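# Move the rope-reel pole onto the empty wall rack

## Task

Carry the pole that the rope reel hangs on over to the wall rack that currently has no pole. At the finish the pole must sit fully down in the slots of both of that rack's brackets and the reel must be hanging motionless. Release the pole and move the robot away from it. The robot must not topple or be left leaning, or the task fails. The result only counts if it stays put without the robot holding or supporting it.

## Robot and tools

ROBOT. A Rainbow Robotics RB-Y1: a wheeled base (two drive wheels, two rear casters; 0.66 m long, 0.58 m wide, front edge 0.10 m ahead of the drive axle) that can drive straight and turn in place but never sideways. On it sits a folding leg/torso, a head with head_camera, and two 7-joint arms, each with a parallel gripper and a wrist camera (left_wrist_camera, right_wrist_camera). Each arm is rated for about 3 kg.

FRAMES. Base frame: origin on the floor halfway between the drive wheels, x ahead, y to the robot's left, z up. The reported chest, left_hand and right_hand are in this frame; a hand point is the spot between its finger pads, fingers pointing along the hand's -z, closing along its x. Printed hand positions get less accurate at long reach. Odometry frame is the base frame as it was when the scene began; base_odometry counts wheel rotation only, so wheel slip looks like travel. Heading runs -3.142 to 3.142, left positive.

execute_actions. Argument "actions" is a list holding one action or none (empty list = just report state and images). Optional "cameras": list of head_camera, left_wrist_camera, right_wrist_camera or all; omitted/null means all, [] means none. An action may contain:
- "base": exactly one key. translate_m = straight drive, an offset in metres from where the base now is, -3 to 3, forward positive. rotate_rad = turn in place, an offset in radians, -3.2 to 3.2, counter-clockwise (left) positive. A base move that would need over 8.667 s at its top speed is rejected.
- "joints": one dictionary for the whole robot, keyed by joint name, each value an absolute target (radians, grippers in metres of opening). Ranges: torso_squat_rad 0 to 1.2 (bigger lowers the level chest); torso_shift_rad -0.3 to 0.6 (positive pushes hips forward); torso_pitch_rad -0.2 to 1.4 (positive leans forward); torso_yaw_rad -1.5 to 1.5 (left positive); shoulder_pitch -2.356 to 2.356 (0 arm down, negative raises it forward); left_shoulder_roll_rad 0 to 3.141, right_shoulder_roll_rad -3.141 to 0 (moving away from 0 lifts the arm sideways outward); shoulder_yaw -2.094 to 2.094; elbow -2.617 to 0.01 (0 straight, negative bends forward); forearm_roll -3.141 to 3.141; wrist_pitch -1.57 to 1.919 (negative tips hand forward); hand_roll -2.705 to 2.705; gripper_m 0 to 0.1; head_pan_rad -0.523 to 0.523; head_tilt_rad -0.35 to 1.57 (positive looks down). Arm joints use left_ or right_ prefixes with identical sign conventions on both sides, except roll ranges as given. Torso combos must also obey: squat+shift<=1.52; squat-shift+pitch<=1.57; shift+0.5 pitch-0.4 squat<=0.7; shift+0.3 pitch-0.5 squat<=0.39, else the torso stops short with off_target. Done tolerance is ±0.02 rad, ±0.004 m for grippers.
- "speeds": caps for this action only: translate_m 0.05 to 0.4 m/s, rotate_rad 0.1 to 1.509 rad/s (the maxima are defaults).
- "min_time_s": 0.1 to 8, the shortest duration for each arm and head motion.
All parts start together. Unknown keys or out-of-range numbers reject the call with no motion. A joint or base you leave out may still be driving to an earlier target.

wait: {"seconds": 0 to 10}; commands nothing and returns state and images. zoom_image: {"camera", "region": [x0,y0,x1,y1]} in pixels of that camera's last full image, top-left origin, at most 504x504 (head image is 896x504, wrist images 644x364). read_manual returns only licence text. finished_scene: {"scene": number} ends the current scene irreversibly and reports success; the goal must already hold stably.

RESULTS. base_status and joint_status tell how each commanded motion ended: done (for the base, wheels turned the commanded amount, slip included); off_target (resting short, maybe still pushing); limit_stop_at_<name> (a built-in limit; limit_stop_at_own_body means the self-collision guard halted it before touching; move the arm and torso apart); contact_stop (torso or arm hit something firm); stopped_with_arm (torso halted because an arm contact-stopped); time_out. A contact_stop, time_out or stopped_with_arm halts its whole group (the four torso joints, or one arm's seven joints) and they hold in place. "joint command not followed" plus a cause line means an arm's targets were withheld for arm self/arm-arm collision; its gripper still moves, and withheld targets may be retried later. on_its_own lists uncommanded parts; "held at" is a target, not a position. A gripper holding something reads off_target, which is expected: command about 0.005 m less than the object's width. Motor temperatures are listed per arm; MOTOR HOT warns from 65 °C, and at 80 °C an OVER-TEMPERATURE FAULT brakes that arm and stops the call (limit_stop_at_motor_heat). A torque fault freezes the robot for 10 s. If a stop line appears, later motion calls in the same reply are skipped.

CAUTIONS. After a stop, first back off the blocked part alone, arms before torso. If both hands hold one object and the torso contact-stops right at its start with nothing in the way, resend every arm joint at its current reading, then repeat the torso command. The base does not halt on collisions and may keep shoving furniture; the bent leg can protrude ahead of the base and, hitting furniture, can push the robot backwards unseen by odometry. Never let the arms collide or squeeze each other hard, grippers included; the arm-arm check ignores hands and palms. Avoid heavy loads held far forward, which can tip the robot over. Do not drop, slam or shove objects; a loose object may get a brief external nudge.

Each tool is called after "Emit:" in YAML: its name, and indented under it one key for each argument.

## Session

Emit:
execute_actions:
  actions: []

Scene clock: 0.00 s.
Motor temperatures (°C, as the motors report them): left_arm=[32 30 34 32 35 35 33] | right_arm=[32 30 34 31 38 34 34]
base_odometry: x=+0.000 y=+0.000 heading=+0.000 (m, m, rad; odometry frame)
base_status: not commanded
joint_positions: torso_squat_rad=+0.350 torso_shift_rad=-0.001 torso_pitch_rad=-0.002 torso_yaw_rad=+0.000 left_shoulder_pitch_rad=+0.007 left_shoulder_roll_rad=+0.046 left_shoulder_yaw_rad=-0.037 left_elbow_rad=-0.159 left_forearm_roll_rad=+0.040 left_wrist_pitch_rad=-0.004 left_hand_roll_rad=+0.032 left_gripper_m=+0.100 right_shoulder_pitch_rad=-0.007 right_shoulder_roll_rad=-0.020 right_shoulder_yaw_rad=+0.023 right_elbow_rad=-0.289 right_forearm_roll_rad=-0.036 right_wrist_pitch_rad=-0.030 right_hand_roll_rad=+0.005 right_gripper_m=+0.100 head_pan_rad=+0.000 head_tilt_rad=+0.401
joint_status: not commanded
chest: x=-0.2294 y=-0.0005 z=+1.2474 quat_wxyz=(+1.000, +0.000, -0.001, +0.000) (m; base frame)
left_hand: x=-0.1549 y=+0.2522 z=+0.5667 quat_wxyz=(+0.997, +0.019, -0.079, +0.017) (m; base frame)
right_hand: x=-0.0762 y=-0.2316 z=+0.5797 quat_wxyz=(+0.987, -0.006, -0.163, -0.001) (m; base frame)
pictures: head_camera, left_wrist_camera, right_wrist_camera
Images, in order (width x height): head_camera 896x504, left_wrist_camera 644x364, right_wrist_camera 644x364.

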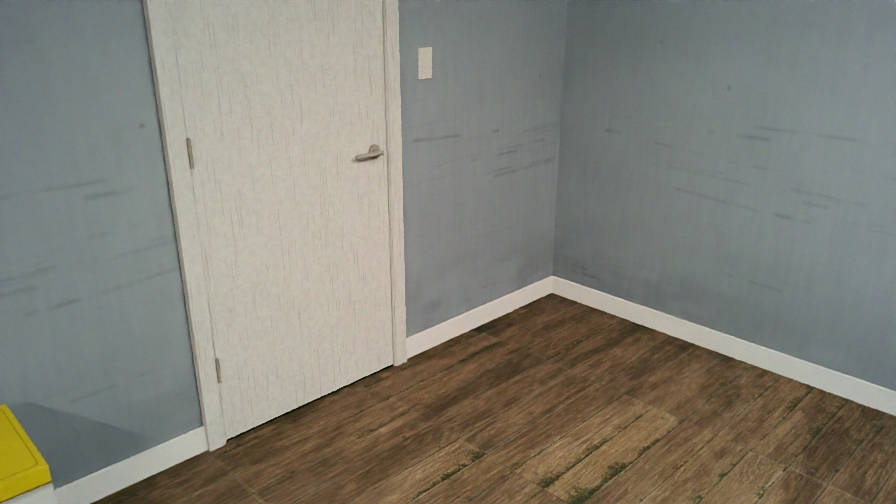

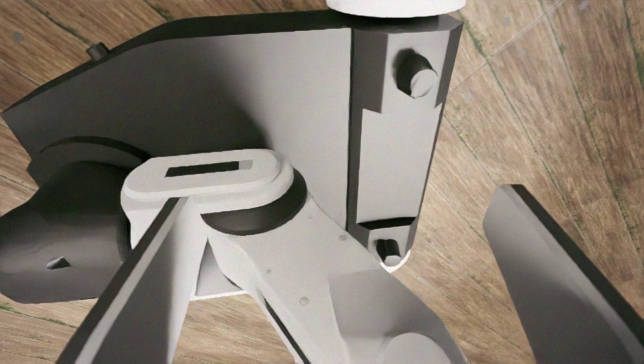

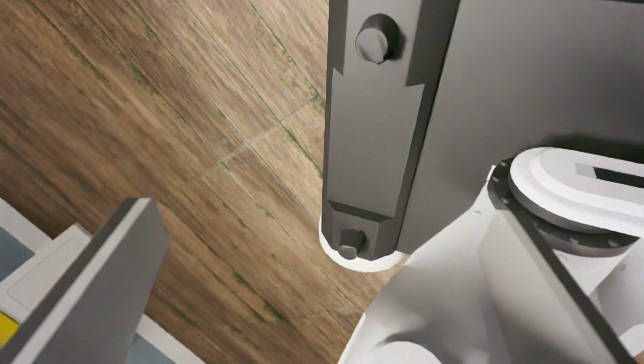

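Emit:
execute_actions:
  actions:
    - {"base":{"rotate_rad":1.5},"joints":{"head_tilt_rad":0.25,"head_pan_rad":-0.4}}
  cameras: ["head_camera"]

Emit:
execute_actions:
  actions:
    - {"joints":{"head_pan_rad":0.52}}
  cameras: ["head_camera"]

Emit:
execute_actions:
  actions:
    - {"base":{"rotate_rad":2.0},"joints":{"head_pan_rad":-0.5}}
  cameras: ["head_camera"]

Emit:
execute_actions:
  actions:
    - {"joints":{"head_pan_rad":0.52}}
  cameras: ["head_camera"]

Scene clock: 11.07 s.
Motor temperatures (°C, as the motors report them): left_arm=[32 30 34 32 35 35 33] | right_arm=[32 30 34 32 38 34 34]
base_odometry: x=+0.000 y=+0.000 heading=+1.500 (m, m, rad; odometry frame)
base_status: done
joint_positions: torso_squat_rad=+0.350 torso_shift_rad=-0.001 torso_pitch_rad=-0.002 torso_yaw_rad=+0.000 left_shoulder_pitch_rad=+0.007 left_shoulder_roll_rad=+0.046 left_shoulder_yaw_rad=-0.037 left_elbow_rad=-0.159 left_forearm_roll_rad=+0.040 left_wrist_pitch_rad=-0.004 left_hand_roll_rad=+0.032 left_gripper_m=+0.100 right_shoulder_pitch_rad=-0.007 right_shoulder_roll_rad=-0.020 right_shoulder_yaw_rad=+0.023 right_elbow_rad=-0.289 right_forearm_roll_rad=-0.036 right_wrist_pitch_rad=-0.030 right_hand_roll_rad=+0.005 right_gripper_m=+0.100 head_pan_rad=-0.400 head_tilt_rad=+0.250
joint_status: all done
chest: x=-0.2294 y=-0.0005 z=+1.2474 quat_wxyz=(+1.000, +0.000, -0.001, +0.000) (m; base frame)
left_hand: x=-0.1549 y=+0.2522 z=+0.5667 quat_wxyz=(+0.997, +0.019, -0.079, +0.017) (m; base frame)
right_hand: x=-0.0762 y=-0.2316 z=+0.5797 quat_wxyz=(+0.987, -0.006, -0.163, -0.001) (m; base frame)
pictures: head_camera
Images, in order (width x height): head_camera 896x504.

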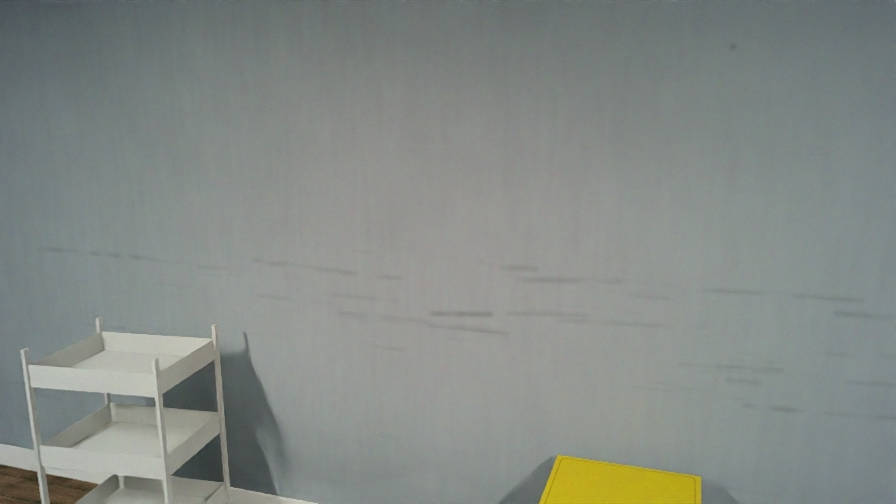

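Scene clock: 12.33 s.
Motor temperatures (°C, as the motors report them): left_arm=[32 30 34 32 35 35 33] | right_arm=[32 30 34 32 38 34 34]
base_odometry: x=+0.000 y=+0.000 heading=+1.500 (m, m, rad; odometry frame)
base_status: not commanded
joint_positions: torso_squat_rad=+0.350 torso_shift_rad=-0.001 torso_pitch_rad=-0.002 torso_yaw_rad=+0.000 left_shoulder_pitch_rad=+0.007 left_shoulder_roll_rad=+0.046 left_shoulder_yaw_rad=-0.037 left_elbow_rad=-0.159 left_forearm_roll_rad=+0.040 left_wrist_pitch_rad=-0.004 left_hand_roll_rad=+0.032 left_gripper_m=+0.100 right_shoulder_pitch_rad=-0.007 right_shoulder_roll_rad=-0.020 right_shoulder_yaw_rad=+0.023 right_elbow_rad=-0.289 right_forearm_roll_rad=-0.036 right_wrist_pitch_rad=-0.030 right_hand_roll_rad=+0.005 right_gripper_m=+0.100 head_pan_rad=+0.520 head_tilt_rad=+0.250
joint_status: all done
chest: x=-0.2294 y=-0.0005 z=+1.2474 quat_wxyz=(+1.000, +0.000, -0.001, +0.000) (m; base frame)
left_hand: x=-0.1549 y=+0.2522 z=+0.5667 quat_wxyz=(+0.997, +0.019, -0.079, +0.017) (m; base frame)
right_hand: x=-0.0762 y=-0.2316 z=+0.5797 quat_wxyz=(+0.987, -0.006, -0.163, -0.001) (m; base frame)
pictures: head_camera
Images, in order (width x height): head_camera 896x504.

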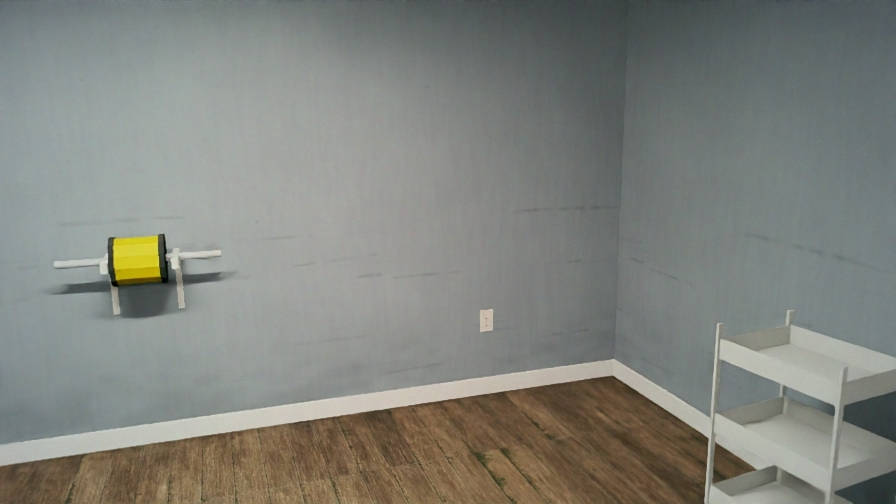

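Scene clock: 16.80 s.
Motor temperatures (°C, as the motors report them): left_arm=[32 30 34 32 35 35 33] | right_arm=[32 30 34 32 38 34 34]
base_odometry: x=+0.000 y=+0.000 heading=-2.784 (m, m, rad; odometry frame)
base_status: done
joint_positions: torso_squat_rad=+0.350 torso_shift_rad=-0.001 torso_pitch_rad=-0.002 torso_yaw_rad=+0.000 left_shoulder_pitch_rad=+0.007 left_shoulder_roll_rad=+0.046 left_shoulder_yaw_rad=-0.037 left_elbow_rad=-0.159 left_forearm_roll_rad=+0.040 left_wrist_pitch_rad=-0.004 left_hand_roll_rad=+0.032 left_gripper_m=+0.100 right_shoulder_pitch_rad=-0.007 right_shoulder_roll_rad=-0.020 right_shoulder_yaw_rad=+0.023 right_elbow_rad=-0.289 right_forearm_roll_rad=-0.036 right_wrist_pitch_rad=-0.030 right_hand_roll_rad=+0.005 right_gripper_m=+0.100 head_pan_rad=-0.500 head_tilt_rad=+0.250
joint_status: all done
chest: x=-0.2294 y=-0.0005 z=+1.2474 quat_wxyz=(+1.000, +0.000, -0.001, +0.000) (m; base frame)
left_hand: x=-0.1550 y=+0.2522 z=+0.5667 quat_wxyz=(+0.997, +0.019, -0.079, +0.017) (m; base frame)
right_hand: x=-0.0762 y=-0.2316 z=+0.5797 quat_wxyz=(+0.987, -0.006, -0.163, -0.001) (m; base frame)
pictures: head_camera
Images, in order (width x height): head_camera 896x504.

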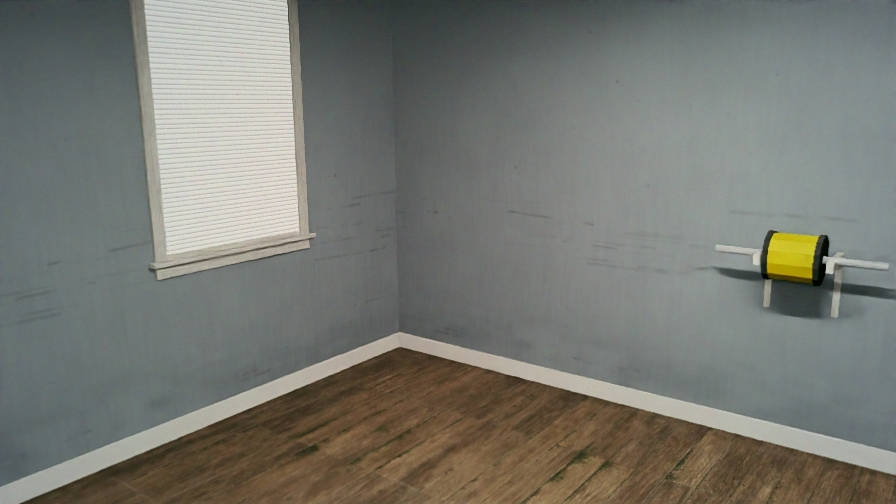

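Scene clock: 18.13 s.
Motor temperatures (°C, as the motors report them): left_arm=[32 30 34 32 35 35 33] | right_arm=[32 30 34 32 38 34 34]
base_odometry: x=+0.000 y=+0.000 heading=-2.784 (m, m, rad; odometry frame)
base_status: not commanded
joint_positions: torso_squat_rad=+0.350 torso_shift_rad=-0.001 torso_pitch_rad=-0.002 torso_yaw_rad=+0.000 left_shoulder_pitch_rad=+0.007 left_shoulder_roll_rad=+0.046 left_shoulder_yaw_rad=-0.037 left_elbow_rad=-0.159 left_forearm_roll_rad=+0.040 left_wrist_pitch_rad=-0.004 left_hand_roll_rad=+0.032 left_gripper_m=+0.100 right_shoulder_pitch_rad=-0.007 right_shoulder_roll_rad=-0.020 right_shoulder_yaw_rad=+0.023 right_elbow_rad=-0.289 right_forearm_roll_rad=-0.036 right_wrist_pitch_rad=-0.030 right_hand_roll_rad=+0.005 right_gripper_m=+0.100 head_pan_rad=+0.520 head_tilt_rad=+0.250
joint_status: all done
chest: x=-0.2294 y=-0.0005 z=+1.2474 quat_wxyz=(+1.000, +0.000, -0.001, +0.000) (m; base frame)
left_hand: x=-0.1550 y=+0.2522 z=+0.5667 quat_wxyz=(+0.997, +0.019, -0.079, +0.017) (m; base frame)
right_hand: x=-0.0762 y=-0.2316 z=+0.5797 quat_wxyz=(+0.987, -0.006, -0.163, -0.001) (m; base frame)
pictures: head_camera
Images, in order (width x height): head_camera 896x504.

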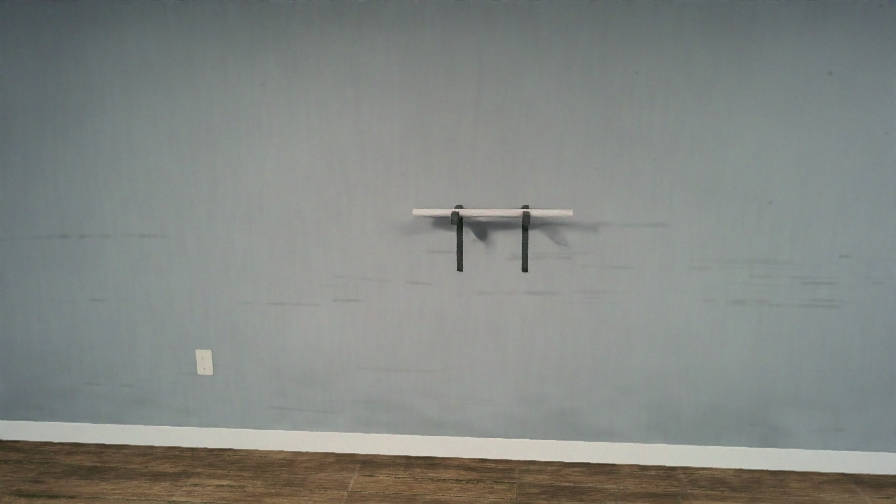

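Emit:
execute_actions:
  actions:
    - {"base":{"rotate_rad":-0.95},"joints":{"head_pan_rad":0}}
  cameras: []

Emit:
execute_actions:
  actions:
    - {"base":{"translate_m":1.8},"joints":{"head_tilt_rad":0.6}}
  cameras: []

Emit:
execute_actions:
  actions:
    - {"base":{"rotate_rad":-0.18}}
  cameras: ["head_camera"]

Scene clock: 52.13 s.
Motor temperatures (°C, as the motors report them): left_arm=[32 30 34 32 35 35 33] | right_arm=[32 30 34 32 38 34 34]
base_odometry: x=+0.000 y=+0.000 heading=+2.550 (m, m, rad; odometry frame)
base_status: done
joint_positions: torso_squat_rad=+0.350 torso_shift_rad=-0.001 torso_pitch_rad=-0.002 torso_yaw_rad=+0.000 left_shoulder_pitch_rad=+0.007 left_shoulder_roll_rad=+0.046 left_shoulder_yaw_rad=-0.037 left_elbow_rad=-0.159 left_forearm_roll_rad=+0.040 left_wrist_pitch_rad=-0.004 left_hand_roll_rad=+0.032 left_gripper_m=+0.100 right_shoulder_pitch_rad=-0.007 right_shoulder_roll_rad=-0.020 right_shoulder_yaw_rad=+0.023 right_elbow_rad=-0.289 right_forearm_roll_rad=-0.036 right_wrist_pitch_rad=-0.030 right_hand_roll_rad=+0.005 right_gripper_m=+0.100 head_pan_rad=+0.000 head_tilt_rad=+0.250
joint_status: all done
chest: x=-0.2294 y=-0.0005 z=+1.2474 quat_wxyz=(+1.000, +0.000, -0.001, +0.000) (m; base frame)
left_hand: x=-0.1550 y=+0.2522 z=+0.5667 quat_wxyz=(+0.997, +0.019, -0.079, +0.017) (m; base frame)
right_hand: x=-0.0762 y=-0.2316 z=+0.5797 quat_wxyz=(+0.987, -0.006, -0.163, -0.001) (m; base frame)
pictures: none
No camera images: the call's "cameras" was empty. Leave "cameras" out to get every camera's image.

Scene clock: 58.17 s.
Motor temperatures (°C, as the motors report them): left_arm=[32 30 34 32 35 35 33] | right_arm=[32 30 34 32 38 34 34]
base_odometry: x=-1.493 y=+1.005 heading=+2.549 (m, m, rad; odometry frame)
base_status: done
joint_positions: torso_squat_rad=+0.350 torso_shift_rad=-0.001 torso_pitch_rad=-0.002 torso_yaw_rad=+0.000 left_shoulder_pitch_rad=+0.007 left_shoulder_roll_rad=+0.046 left_shoulder_yaw_rad=-0.037 left_elbow_rad=-0.159 left_forearm_roll_rad=+0.040 left_wrist_pitch_rad=-0.004 left_hand_roll_rad=+0.032 left_gripper_m=+0.100 right_shoulder_pitch_rad=-0.007 right_shoulder_roll_rad=-0.020 right_shoulder_yaw_rad=+0.023 right_elbow_rad=-0.289 right_forearm_roll_rad=-0.036 right_wrist_pitch_rad=-0.030 right_hand_roll_rad=+0.005 right_gripper_m=+0.100 head_pan_rad=+0.000 head_tilt_rad=+0.600
joint_status: all done
chest: x=-0.2294 y=-0.0005 z=+1.2474 quat_wxyz=(+1.000, +0.000, -0.001, +0.000) (m; base frame)
left_hand: x=-0.1549 y=+0.2522 z=+0.5667 quat_wxyz=(+0.997, +0.019, -0.079, +0.017) (m; base frame)
right_hand: x=-0.0761 y=-0.2316 z=+0.5797 quat_wxyz=(+0.987, -0.006, -0.163, -0.001) (m; base frame)
pictures: none
No camera images: the call's "cameras" was empty. Leave "cameras" out to get every camera's image.

Scene clock: 59.93 s.
Motor temperatures (°C, as the motors report them): left_arm=[32 30 34 32 35 35 33] | right_arm=[32 30 34 32 38 34 34]
base_odometry: x=-1.493 y=+1.005 heading=+2.369 (m, m, rad; odometry frame)
base_status: done
joint_positions: torso_squat_rad=+0.350 torso_shift_rad=-0.001 torso_pitch_rad=-0.002 torso_yaw_rad=+0.000 left_shoulder_pitch_rad=+0.007 left_shoulder_roll_rad=+0.046 left_shoulder_yaw_rad=-0.037 left_elbow_rad=-0.159 left_forearm_roll_rad=+0.040 left_wrist_pitch_rad=-0.004 left_hand_roll_rad=+0.032 left_gripper_m=+0.100 right_shoulder_pitch_rad=-0.007 right_shoulder_roll_rad=-0.020 right_shoulder_yaw_rad=+0.023 right_elbow_rad=-0.289 right_forearm_roll_rad=-0.036 right_wrist_pitch_rad=-0.030 right_hand_roll_rad=+0.005 right_gripper_m=+0.100 head_pan_rad=+0.000 head_tilt_rad=+0.600
joint_status: not commanded
chest: x=-0.2294 y=-0.0005 z=+1.2474 quat_wxyz=(+1.000, +0.000, -0.001, +0.000) (m; base frame)
left_hand: x=-0.1549 y=+0.2522 z=+0.5667 quat_wxyz=(+0.997, +0.019, -0.079, +0.017) (m; base frame)
right_hand: x=-0.0761 y=-0.2316 z=+0.5797 quat_wxyz=(+0.987, -0.006, -0.163, -0.001) (m; base frame)
pictures: head_camera
Images, in order (width x height): head_camera 896x504.

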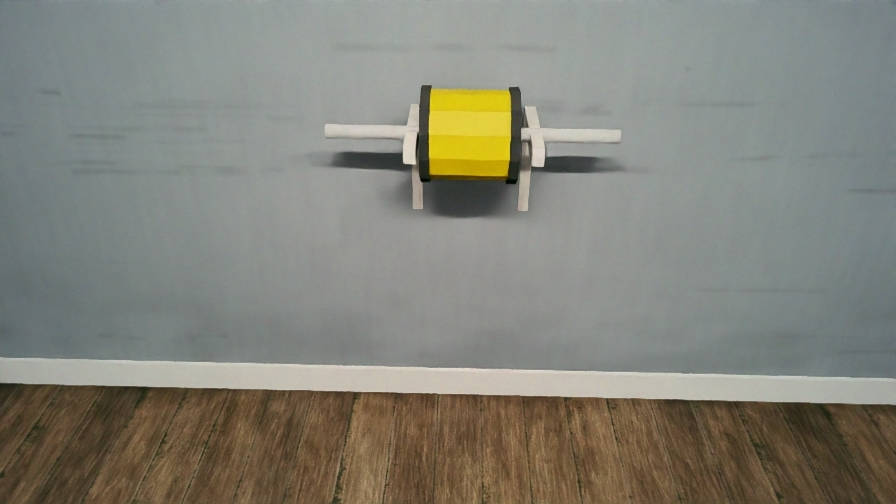

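Emit:
execute_actions:
  actions:
    - {"base":{"rotate_rad":-0.04},"joints":{"torso_squat_rad":0.76,"left_shoulder_pitch_rad":0,"left_shoulder_roll_rad":0.02,"left_shoulder_yaw_rad":0,"left_elbow_rad":-1.57,"left_forearm_roll_rad":0,"left_wrist_pitch_rad":0,"left_hand_roll_rad":0,"right_shoulder_pitch_rad":0,"right_shoulder_roll_rad":-0.02,"right_shoulder_yaw_rad":0,"right_elbow_rad":-1.57,"right_forearm_roll_rad":0,"right_wrist_pitch_rad":0,"right_hand_roll_rad":0}}
  cameras: []

Emit:
execute_actions:
  actions:
    - {"base":{"translate_m":0.65}}

Scene clock: 82.97 s.
Motor temperatures (°C, as the motors report them): left_arm=[32 30 34 32 35 35 33] | right_arm=[32 30 34 32 38 34 34]
base_odometry: x=-1.493 y=+1.005 heading=+2.330 (m, m, rad; odometry frame)
base_status: done
joint_positions: torso_squat_rad=+0.760 torso_shift_rad=-0.001 torso_pitch_rad=-0.002 torso_yaw_rad=+0.000 left_shoulder_pitch_rad=+0.000 left_shoulder_roll_rad=+0.020 left_shoulder_yaw_rad=+0.000 left_elbow_rad=-1.570 left_forearm_roll_rad=+0.000 left_wrist_pitch_rad=+0.000 left_hand_roll_rad=+0.000 left_gripper_m=+0.100 right_shoulder_pitch_rad=+0.000 right_shoulder_roll_rad=-0.020 right_shoulder_yaw_rad=+0.000 right_elbow_rad=-1.570 right_forearm_roll_rad=+0.000 right_wrist_pitch_rad=+0.000 right_hand_roll_rad=+0.000 right_gripper_m=+0.100 head_pan_rad=+0.000 head_tilt_rad=+0.600
joint_status: all done
chest: x=-0.2293 y=-0.0004 z=+1.0973 quat_wxyz=(+1.000, +0.000, -0.001, +0.000) (m; base frame)
left_hand: x=+0.2888 y=+0.2258 z=+0.8712 quat_wxyz=(+0.707, +0.007, -0.708, -0.007) (m; base frame)
right_hand: x=+0.2889 y=-0.2264 z=+0.8713 quat_wxyz=(+0.706, -0.007, -0.708, +0.007) (m; base frame)
pictures: none
No camera images: the call's "cameras" was empty. Leave "cameras" out to get every camera's image.

Scene clock: 86.03 s.
Motor temperatures (°C, as the motors report them): left_arm=[32 30 34 33 35 35 33] | right_arm=[32 30 34 32 38 34 34]
base_odometry: x=-1.940 y=+1.477 heading=+2.329 (m, m, rad; odometry frame)
base_status: done
joint_positions: torso_squat_rad=+0.760 torso_shift_rad=-0.001 torso_pitch_rad=-0.002 torso_yaw_rad=+0.000 left_shoulder_pitch_rad=+0.000 left_shoulder_roll_rad=+0.020 left_shoulder_yaw_rad=+0.000 left_elbow_rad=-1.570 left_forearm_roll_rad=+0.000 left_wrist_pitch_rad=+0.000 left_hand_roll_rad=+0.000 left_gripper_m=+0.100 right_shoulder_pitch_rad=+0.000 right_shoulder_roll_rad=-0.020 right_shoulder_yaw_rad=+0.000 right_elbow_rad=-1.570 right_forearm_roll_rad=+0.000 right_wrist_pitch_rad=+0.000 right_hand_roll_rad=+0.000 right_gripper_m=+0.100 head_pan_rad=+0.000 head_tilt_rad=+0.600
joint_status: not commanded
chest: x=-0.2292 y=-0.0004 z=+1.0973 quat_wxyz=(+1.000, +0.000, -0.001, +0.000) (m; base frame)
left_hand: x=+0.2888 y=+0.2258 z=+0.8711 quat_wxyz=(+0.707, +0.007, -0.707, -0.007) (m; base frame)
right_hand: x=+0.2889 y=-0.2264 z=+0.8712 quat_wxyz=(+0.707, -0.007, -0.708, +0.007) (m; base frame)
pictures: head_camera, left_wrist_camera, right_wrist_camera
Images, in order (width x height): head_camera 896x504, left_wrist_camera 644x364, right_wrist_camera 644x364.

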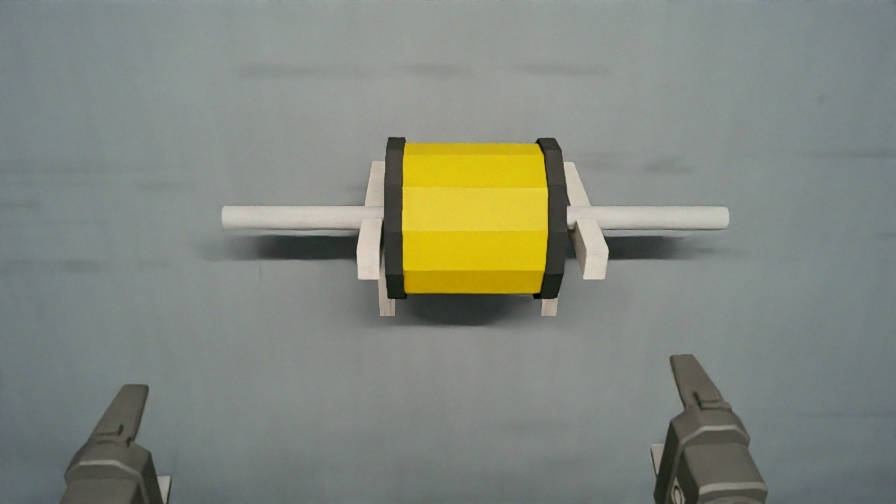

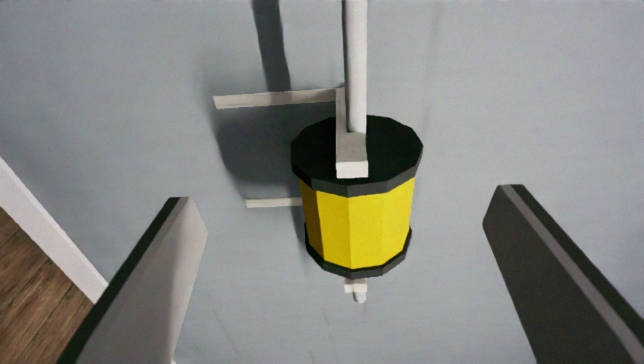

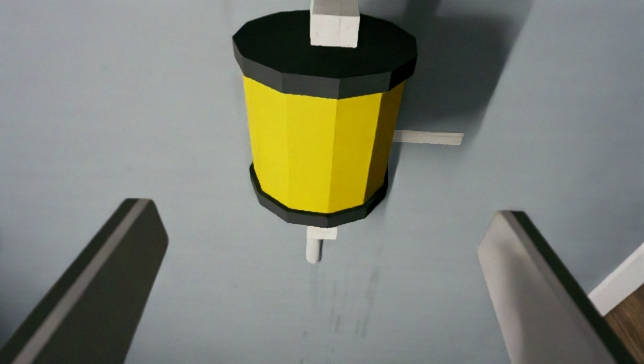

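Emit:
execute_actions:
  actions:
    - {"base":{"translate_m":0.2},"joints":{"left_shoulder_yaw_rad":-0.12,"right_shoulder_yaw_rad":-0.1,"head_tilt_rad":0.75}}

Scene clock: 92.53 s.
Motor temperatures (°C, as the motors report them): left_arm=[32 30 34 33 35 35 33] | right_arm=[32 30 34 32 38 34 34]
base_odometry: x=-2.078 y=+1.622 heading=+2.329 (m, m, rad; odometry frame)
base_status: done
joint_positions: torso_squat_rad=+0.760 torso_shift_rad=-0.001 torso_pitch_rad=-0.002 torso_yaw_rad=+0.000 left_shoulder_pitch_rad=+0.000 left_shoulder_roll_rad=+0.020 left_shoulder_yaw_rad=-0.120 left_elbow_rad=-1.570 left_forearm_roll_rad=+0.000 left_wrist_pitch_rad=+0.000 left_hand_roll_rad=+0.000 left_gripper_m=+0.100 right_shoulder_pitch_rad=+0.000 right_shoulder_roll_rad=-0.020 right_shoulder_yaw_rad=-0.100 right_elbow_rad=-1.570 right_forearm_roll_rad=+0.000 right_wrist_pitch_rad=+0.000 right_hand_roll_rad=+0.000 right_gripper_m=+0.100 head_pan_rad=+0.000 head_tilt_rad=+0.750
joint_status: all done
chest: x=-0.2292 y=-0.0004 z=+1.0973 quat_wxyz=(+1.000, +0.000, -0.001, +0.000) (m; base frame)
left_hand: x=+0.2851 y=+0.1639 z=+0.8699 quat_wxyz=(+0.706, -0.035, -0.706, -0.050) (m; base frame)
right_hand: x=+0.2863 y=-0.2781 z=+0.8722 quat_wxyz=(+0.705, -0.042, -0.707, -0.028) (m; base frame)
pictures: head_camera, left_wrist_camera, right_wrist_camera
Images, in order (width x height): head_camera 896x504, left_wrist_camera 644x364, right_wrist_camera 644x364.

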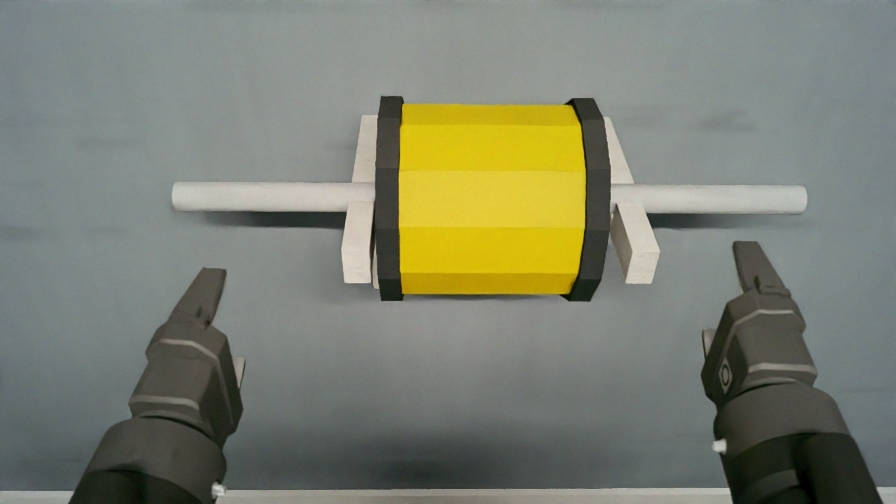

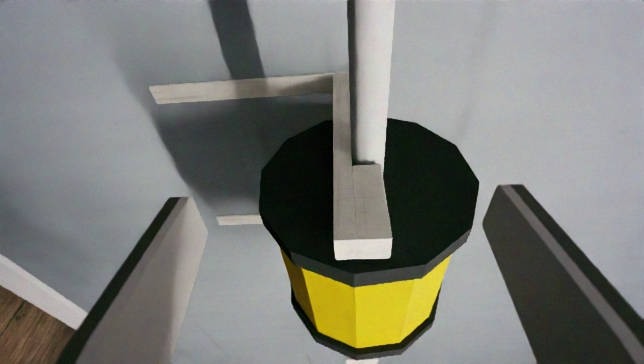

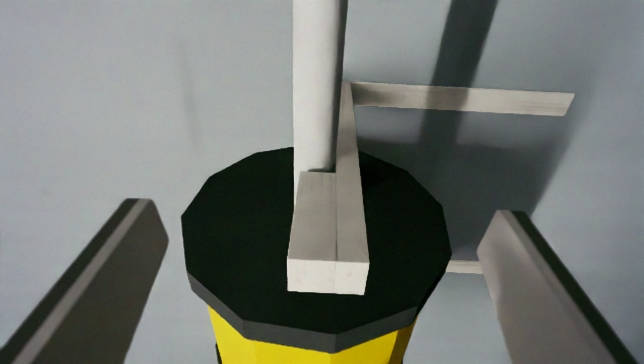

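Left is ~1.5 cm low.

Emit:
execute_actions:
  actions:
    - {"base":{"translate_m":0.12},"joints":{"left_shoulder_pitch_rad":-0.035},"speeds":{"translate_m":0.1}}

Scene clock: 98.57 s.
Motor temperatures (°C, as the motors report them): left_arm=[32 30 34 33 35 35 33] | right_arm=[32 30 34 32 38 35 34]
base_odometry: x=-2.160 y=+1.709 heading=+2.328 (m, m, rad; odometry frame)
base_status: done
joint_positions: torso_squat_rad=+0.760 torso_shift_rad=-0.001 torso_pitch_rad=-0.002 torso_yaw_rad=+0.000 left_shoulder_pitch_rad=-0.035 left_shoulder_roll_rad=+0.020 left_shoulder_yaw_rad=-0.120 left_elbow_rad=-1.570 left_forearm_roll_rad=+0.000 left_wrist_pitch_rad=+0.000 left_hand_roll_rad=+0.000 left_gripper_m=+0.100 right_shoulder_pitch_rad=+0.000 right_shoulder_roll_rad=-0.020 right_shoulder_yaw_rad=-0.100 right_elbow_rad=-1.570 right_forearm_roll_rad=+0.000 right_wrist_pitch_rad=+0.000 right_hand_roll_rad=+0.000 right_gripper_m=+0.100 head_pan_rad=+0.000 head_tilt_rad=+0.750
joint_status: all done
chest: x=-0.2292 y=-0.0004 z=+1.0973 quat_wxyz=(+1.000, +0.000, -0.001, +0.000) (m; base frame)
left_hand: x=+0.2942 y=+0.1577 z=+0.8869 quat_wxyz=(+0.694, -0.039, -0.717, -0.054) (m; base frame)
right_hand: x=+0.2863 y=-0.2781 z=+0.8722 quat_wxyz=(+0.705, -0.042, -0.707, -0.028) (m; base frame)
pictures: head_camera, left_wrist_camera, right_wrist_camera
Images, in order (width x height): head_camera 896x504, left_wrist_camera 644x364, right_wrist_camera 644x364.

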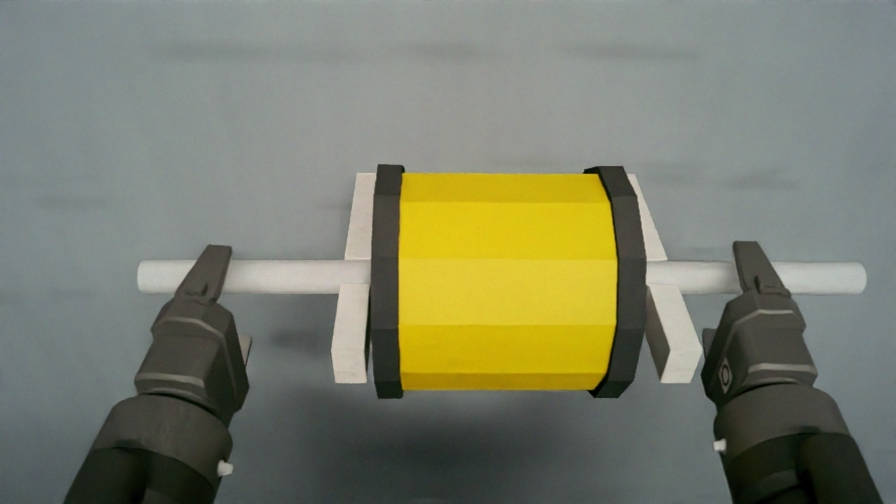

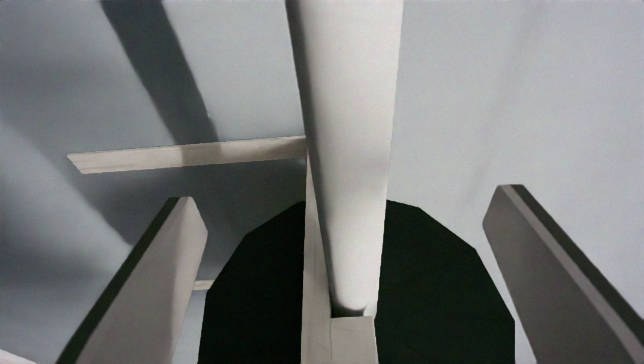

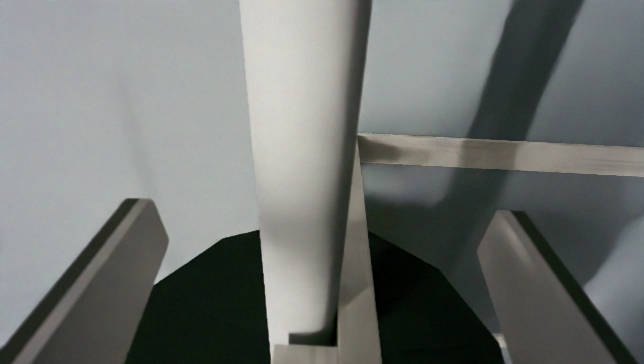

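Emit:
execute_actions:
  actions:
    - {"base":{"translate_m":0.035},"joints":{"left_shoulder_yaw_rad":-0.15,"right_shoulder_yaw_rad":-0.15,"right_shoulder_pitch_rad":-0.01,"left_gripper_m":0.05,"right_gripper_m":0.05},"speeds":{"translate_m":0.05}}

Scene clock: 106.70 s.
Motor temperatures (°C, as the motors report them): left_arm=[32 30 34 33 35 35 33] | right_arm=[32 30 34 32 38 35 34]
base_odometry: x=-2.184 y=+1.735 heading=+2.328 (m, m, rad; odometry frame)
base_status: done
joint_positions: torso_squat_rad=+0.760 torso_shift_rad=-0.001 torso_pitch_rad=-0.002 torso_yaw_rad=+0.000 left_shoulder_pitch_rad=-0.035 left_shoulder_roll_rad=+0.020 left_shoulder_yaw_rad=-0.150 left_elbow_rad=-1.570 left_forearm_roll_rad=+0.000 left_wrist_pitch_rad=+0.000 left_hand_roll_rad=+0.000 left_gripper_m=+0.050 right_shoulder_pitch_rad=-0.010 right_shoulder_roll_rad=-0.020 right_shoulder_yaw_rad=-0.150 right_elbow_rad=-1.570 right_forearm_roll_rad=+0.000 right_wrist_pitch_rad=+0.000 right_hand_roll_rad=+0.000 right_gripper_m=+0.050 head_pan_rad=+0.000 head_tilt_rad=+0.750
joint_status: all done
chest: x=-0.2292 y=-0.0004 z=+1.0973 quat_wxyz=(+1.000, +0.000, -0.001, +0.000) (m; base frame)
left_hand: x=+0.2920 y=+0.1424 z=+0.8866 quat_wxyz=(+0.693, -0.049, -0.716, -0.065) (m; base frame)
right_hand: x=+0.2862 y=-0.3020 z=+0.8775 quat_wxyz=(+0.701, -0.058, -0.710, -0.045) (m; base frame)
pictures: head_camera, left_wrist_camera, right_wrist_camera
Images, in order (width x height): head_camera 896x504, left_wrist_camera 644x364, right_wrist_camera 644x364.

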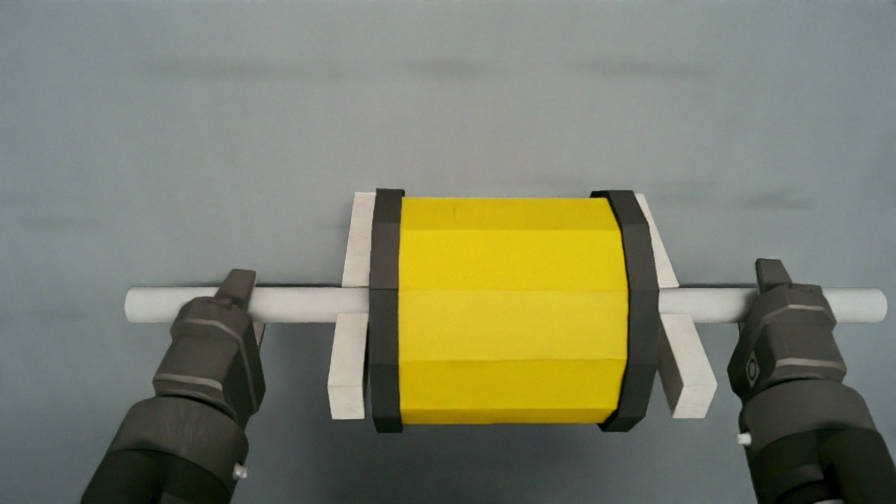

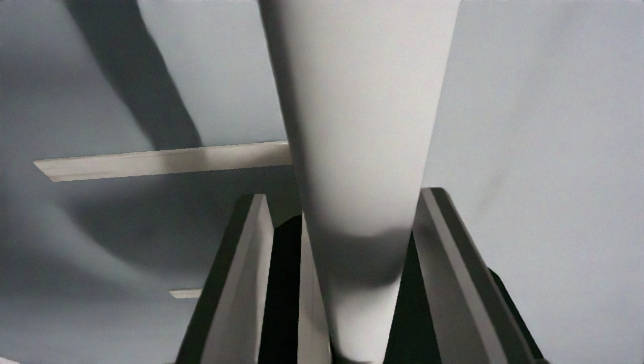

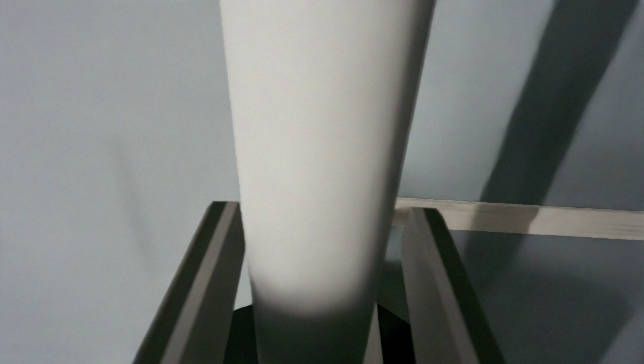

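Move left slightly deeper, then close and lift.

Emit:
execute_actions:
  actions:
    - {"joints":{"left_shoulder_pitch_rad":-0.085,"left_elbow_rad":-1.525}}
  cameras: []

Emit:
execute_actions:
  actions:
    - {"joints":{"left_gripper_m":0.015,"right_gripper_m":0.015}}
  cameras: []

Emit:
execute_actions:
  actions:
    - {"joints":{"torso_squat_rad":0.6}}

Scene clock: 113.73 s.
Motor temperatures (°C, as the motors report them): left_arm=[32 30 34 33 35 35 33] | right_arm=[32 30 34 32 38 35 34]
base_odometry: x=-2.184 y=+1.735 heading=+2.328 (m, m, rad; odometry frame)
base_status: not commanded
joint_positions: torso_squat_rad=+0.760 torso_shift_rad=-0.001 torso_pitch_rad=-0.002 torso_yaw_rad=+0.000 left_shoulder_pitch_rad=-0.085 left_shoulder_roll_rad=+0.020 left_shoulder_yaw_rad=-0.150 left_elbow_rad=-1.525 left_forearm_roll_rad=+0.000 left_wrist_pitch_rad=+0.000 left_hand_roll_rad=+0.000 left_gripper_m=+0.050 right_shoulder_pitch_rad=-0.010 right_shoulder_roll_rad=-0.020 right_shoulder_yaw_rad=-0.150 right_elbow_rad=-1.570 right_forearm_roll_rad=+0.000 right_wrist_pitch_rad=+0.000 right_hand_roll_rad=+0.000 right_gripper_m=+0.050 head_pan_rad=+0.000 head_tilt_rad=+0.750
joint_status: all done
chest: x=-0.2292 y=-0.0004 z=+1.0973 quat_wxyz=(+1.000, +0.000, -0.001, +0.000) (m; base frame)
left_hand: x=+0.3036 y=+0.1342 z=+0.8894 quat_wxyz=(+0.692, -0.052, -0.716, -0.073) (m; base frame)
right_hand: x=+0.2862 y=-0.3020 z=+0.8775 quat_wxyz=(+0.701, -0.058, -0.710, -0.045) (m; base frame)
pictures: none
No camera images: the call's "cameras" was empty. Leave "cameras" out to get every camera's image.

Scene clock: 114.57 s.
Motor temperatures (°C, as the motors report them): left_arm=[32 30 34 33 35 35 33] | right_arm=[32 30 34 32 38 35 34]
base_odometry: x=-2.184 y=+1.735 heading=+2.328 (m, m, rad; odometry frame)
base_status: not commanded
joint_positions: torso_squat_rad=+0.760 torso_shift_rad=-0.001 torso_pitch_rad=-0.003 torso_yaw_rad=+0.000 left_shoulder_pitch_rad=-0.086 left_shoulder_roll_rad=+0.020 left_shoulder_yaw_rad=-0.150 left_elbow_rad=-1.526 left_forearm_roll_rad=+0.000 left_wrist_pitch_rad=-0.001 left_hand_roll_rad=+0.000 left_gripper_m=+0.029 right_shoulder_pitch_rad=-0.011 right_shoulder_roll_rad=-0.020 right_shoulder_yaw_rad=-0.150 right_elbow_rad=-1.571 right_forearm_roll_rad=+0.000 right_wrist_pitch_rad=-0.001 right_hand_roll_rad=+0.000 right_gripper_m=+0.029 head_pan_rad=+0.000 head_tilt_rad=+0.750
joint_status: left_gripper_m off_target (ended at +0.029, target +0.015); right_gripper_m off_target (ended at +0.029, target +0.015)
chest: x=-0.2295 y=-0.0004 z=+1.0973 quat_wxyz=(+1.000, +0.000, -0.001, +0.000) (m; base frame)
left_hand: x=+0.3037 y=+0.1339 z=+0.8909 quat_wxyz=(+0.691, -0.052, -0.718, -0.073) (m; base frame)
right_hand: x=+0.2863 y=-0.3019 z=+0.8790 quat_wxyz=(+0.700, -0.058, -0.711, -0.045) (m; base frame)
pictures: none
No camera images: the call's "cameras" was empty. Leave "cameras" out to get every camera's image.

Scene clock: 115.90 s.
Motor temperatures (°C, as the motors report them): left_arm=[32 30 34 33 35 35 33] | right_arm=[32 30 34 32 38 35 34]
base_odometry: x=-2.184 y=+1.735 heading=+2.328 (m, m, rad; odometry frame)
base_status: not commanded
joint_positions: torso_squat_rad=+0.600 torso_shift_rad=-0.001 torso_pitch_rad=-0.001 torso_yaw_rad=+0.000 left_shoulder_pitch_rad=-0.084 left_shoulder_roll_rad=+0.020 left_shoulder_yaw_rad=-0.150 left_elbow_rad=-1.524 left_forearm_roll_rad=+0.000 left_wrist_pitch_rad=+0.000 left_hand_roll_rad=+0.000 left_gripper_m=+0.029 right_shoulder_pitch_rad=-0.009 right_shoulder_roll_rad=-0.020 right_shoulder_yaw_rad=-0.150 right_elbow_rad=-1.569 right_forearm_roll_rad=+0.000 right_wrist_pitch_rad=+0.001 right_hand_roll_rad=+0.000 right_gripper_m=+0.029 head_pan_rad=+0.000 head_tilt_rad=+0.750
joint_status: all done
chest: x=-0.2289 y=-0.0004 z=+1.1677 quat_wxyz=(+1.000, +0.000, -0.001, +0.000) (m; base frame)
left_hand: x=+0.3035 y=+0.1342 z=+0.9583 quat_wxyz=(+0.693, -0.052, -0.715, -0.073) (m; base frame)
right_hand: x=+0.2860 y=-0.3022 z=+0.9463 quat_wxyz=(+0.702, -0.058, -0.708, -0.045) (m; base frame)
pictures: head_camera, left_wrist_camera, right_wrist_camera
Images, in order (width x height): head_camera 896x504, left_wrist_camera 644x364, right_wrist_camera 644x364.

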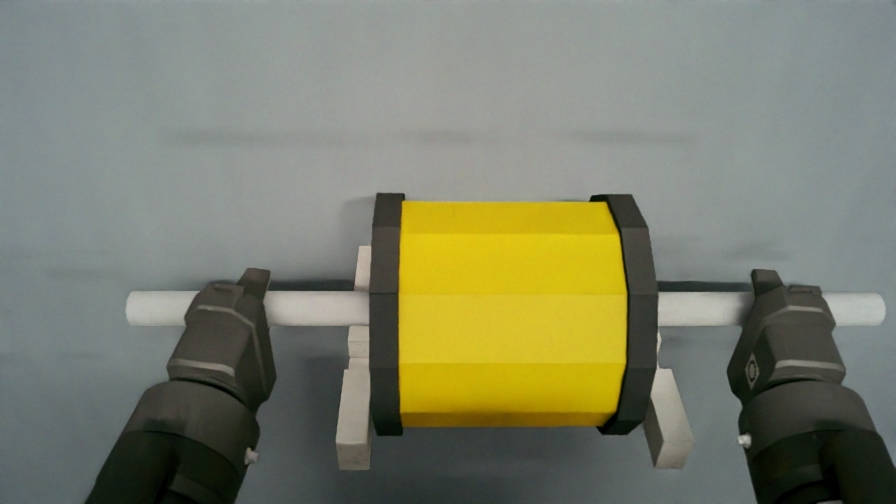

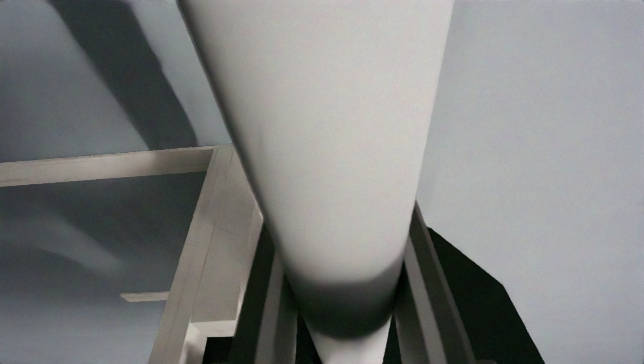

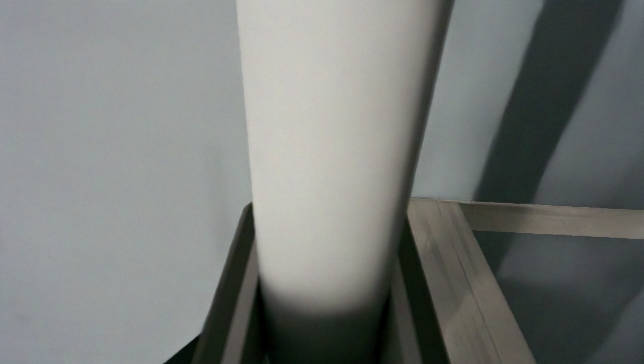

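Emit:
execute_actions:
  actions:
    - {"base":{"translate_m":-1.5},"speeds":{"translate_m":0.3}}
  cameras: []

Emit:
execute_actions:
  actions:
    - {"base":{"rotate_rad":3.1416},"joints":{"head_tilt_rad":0.2},"speeds":{"rotate_rad":0.8}}
  cameras: ["head_camera"]

Scene clock: 127.67 s.
Motor temperatures (°C, as the motors report them): left_arm=[32 30 34 34 35 35 33] | right_arm=[33 30 34 33 38 35 34]
base_odometry: x=-1.155 y=+0.644 heading=+2.327 (m, m, rad; odometry frame)
base_status: done
joint_positions: torso_squat_rad=+0.600 torso_shift_rad=-0.001 torso_pitch_rad=-0.002 torso_yaw_rad=+0.000 left_shoulder_pitch_rad=-0.084 left_shoulder_roll_rad=+0.020 left_shoulder_yaw_rad=-0.150 left_elbow_rad=-1.524 left_forearm_roll_rad=+0.000 left_wrist_pitch_rad=+0.001 left_hand_roll_rad=+0.000 left_gripper_m=+0.029 right_shoulder_pitch_rad=-0.009 right_shoulder_roll_rad=-0.020 right_shoulder_yaw_rad=-0.150 right_elbow_rad=-1.569 right_forearm_roll_rad=+0.000 right_wrist_pitch_rad=+0.001 right_hand_roll_rad=+0.000 right_gripper_m=+0.029 head_pan_rad=+0.000 head_tilt_rad=+0.750
joint_status: not commanded
chest: x=-0.2290 y=-0.0004 z=+1.1677 quat_wxyz=(+1.000, +0.000, -0.001, +0.000) (m; base frame)
left_hand: x=+0.3034 y=+0.1342 z=+0.9583 quat_wxyz=(+0.693, -0.052, -0.715, -0.073) (m; base frame)
right_hand: x=+0.2859 y=-0.3022 z=+0.9462 quat_wxyz=(+0.702, -0.058, -0.708, -0.045) (m; base frame)
pictures: none
No camera images: the call's "cameras" was empty. Leave "cameras" out to get every camera's image.

Scene clock: 133.53 s.
Motor temperatures (°C, as the motors report them): left_arm=[32 30 34 34 35 35 33] | right_arm=[33 30 34 33 38 35 34]
base_odometry: x=-1.155 y=+0.644 heading=-0.815 (m, m, rad; odometry frame)
base_status: done
joint_positions: torso_squat_rad=+0.600 torso_shift_rad=-0.001 torso_pitch_rad=-0.002 torso_yaw_rad=+0.000 left_shoulder_pitch_rad=-0.084 left_shoulder_roll_rad=+0.020 left_shoulder_yaw_rad=-0.150 left_elbow_rad=-1.524 left_forearm_roll_rad=+0.000 left_wrist_pitch_rad=+0.001 left_hand_roll_rad=+0.000 left_gripper_m=+0.029 right_shoulder_pitch_rad=-0.009 right_shoulder_roll_rad=-0.020 right_shoulder_yaw_rad=-0.150 right_elbow_rad=-1.569 right_forearm_roll_rad=+0.000 right_wrist_pitch_rad=+0.001 right_hand_roll_rad=+0.000 right_gripper_m=+0.029 head_pan_rad=+0.000 head_tilt_rad=+0.200
joint_status: all done
chest: x=-0.2290 y=-0.0005 z=+1.1677 quat_wxyz=(+1.000, +0.000, -0.001, +0.000) (m; base frame)
left_hand: x=+0.3034 y=+0.1342 z=+0.9583 quat_wxyz=(+0.693, -0.052, -0.715, -0.073) (m; base frame)
right_hand: x=+0.2859 y=-0.3022 z=+0.9462 quat_wxyz=(+0.702, -0.058, -0.708, -0.045) (m; base frame)
pictures: head_camera
Images, in order (width x height): head_camera 896x504.

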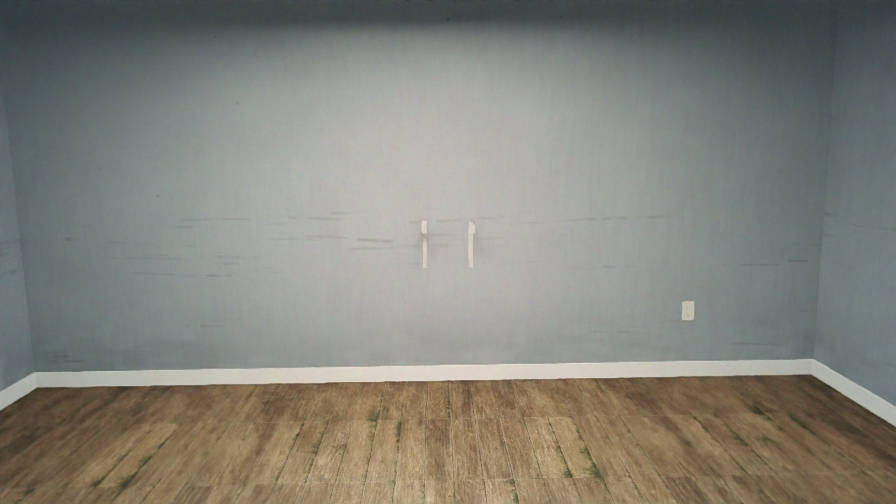

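Emit:
execute_actions:
  actions:
    - {"base":{"translate_m":1.8},"joints":{"head_tilt_rad":0.45}}
  cameras: ["head_camera"]

Scene clock: 145.53 s.
Motor temperatures (°C, as the motors report them): left_arm=[33 30 34 34 35 35 33] | right_arm=[33 30 34 34 38 35 34]
base_odometry: x=+0.080 y=-0.666 heading=-0.815 (m, m, rad; odometry frame)
base_status: done
joint_positions: torso_squat_rad=+0.600 torso_shift_rad=-0.001 torso_pitch_rad=-0.001 torso_yaw_rad=+0.000 left_shoulder_pitch_rad=-0.084 left_shoulder_roll_rad=+0.020 left_shoulder_yaw_rad=-0.150 left_elbow_rad=-1.524 left_forearm_roll_rad=+0.000 left_wrist_pitch_rad=+0.001 left_hand_roll_rad=+0.000 left_gripper_m=+0.029 right_shoulder_pitch_rad=-0.009 right_shoulder_roll_rad=-0.020 right_shoulder_yaw_rad=-0.150 right_elbow_rad=-1.569 right_forearm_roll_rad=+0.000 right_wrist_pitch_rad=+0.001 right_hand_roll_rad=+0.000 right_gripper_m=+0.029 head_pan_rad=+0.000 head_tilt_rad=+0.450
joint_status: all done
chest: x=-0.2289 y=-0.0005 z=+1.1677 quat_wxyz=(+1.000, +0.000, -0.001, +0.000) (m; base frame)
left_hand: x=+0.3034 y=+0.1342 z=+0.9582 quat_wxyz=(+0.693, -0.052, -0.715, -0.073) (m; base frame)
right_hand: x=+0.2859 y=-0.3022 z=+0.9461 quat_wxyz=(+0.702, -0.058, -0.708, -0.045) (m; base frame)
pictures: head_camera
Images, in order (width x height): head_camera 896x504.

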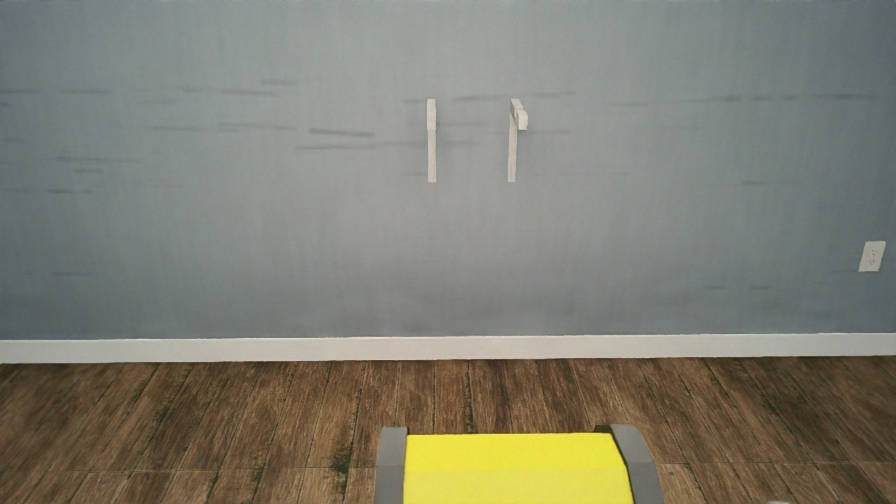

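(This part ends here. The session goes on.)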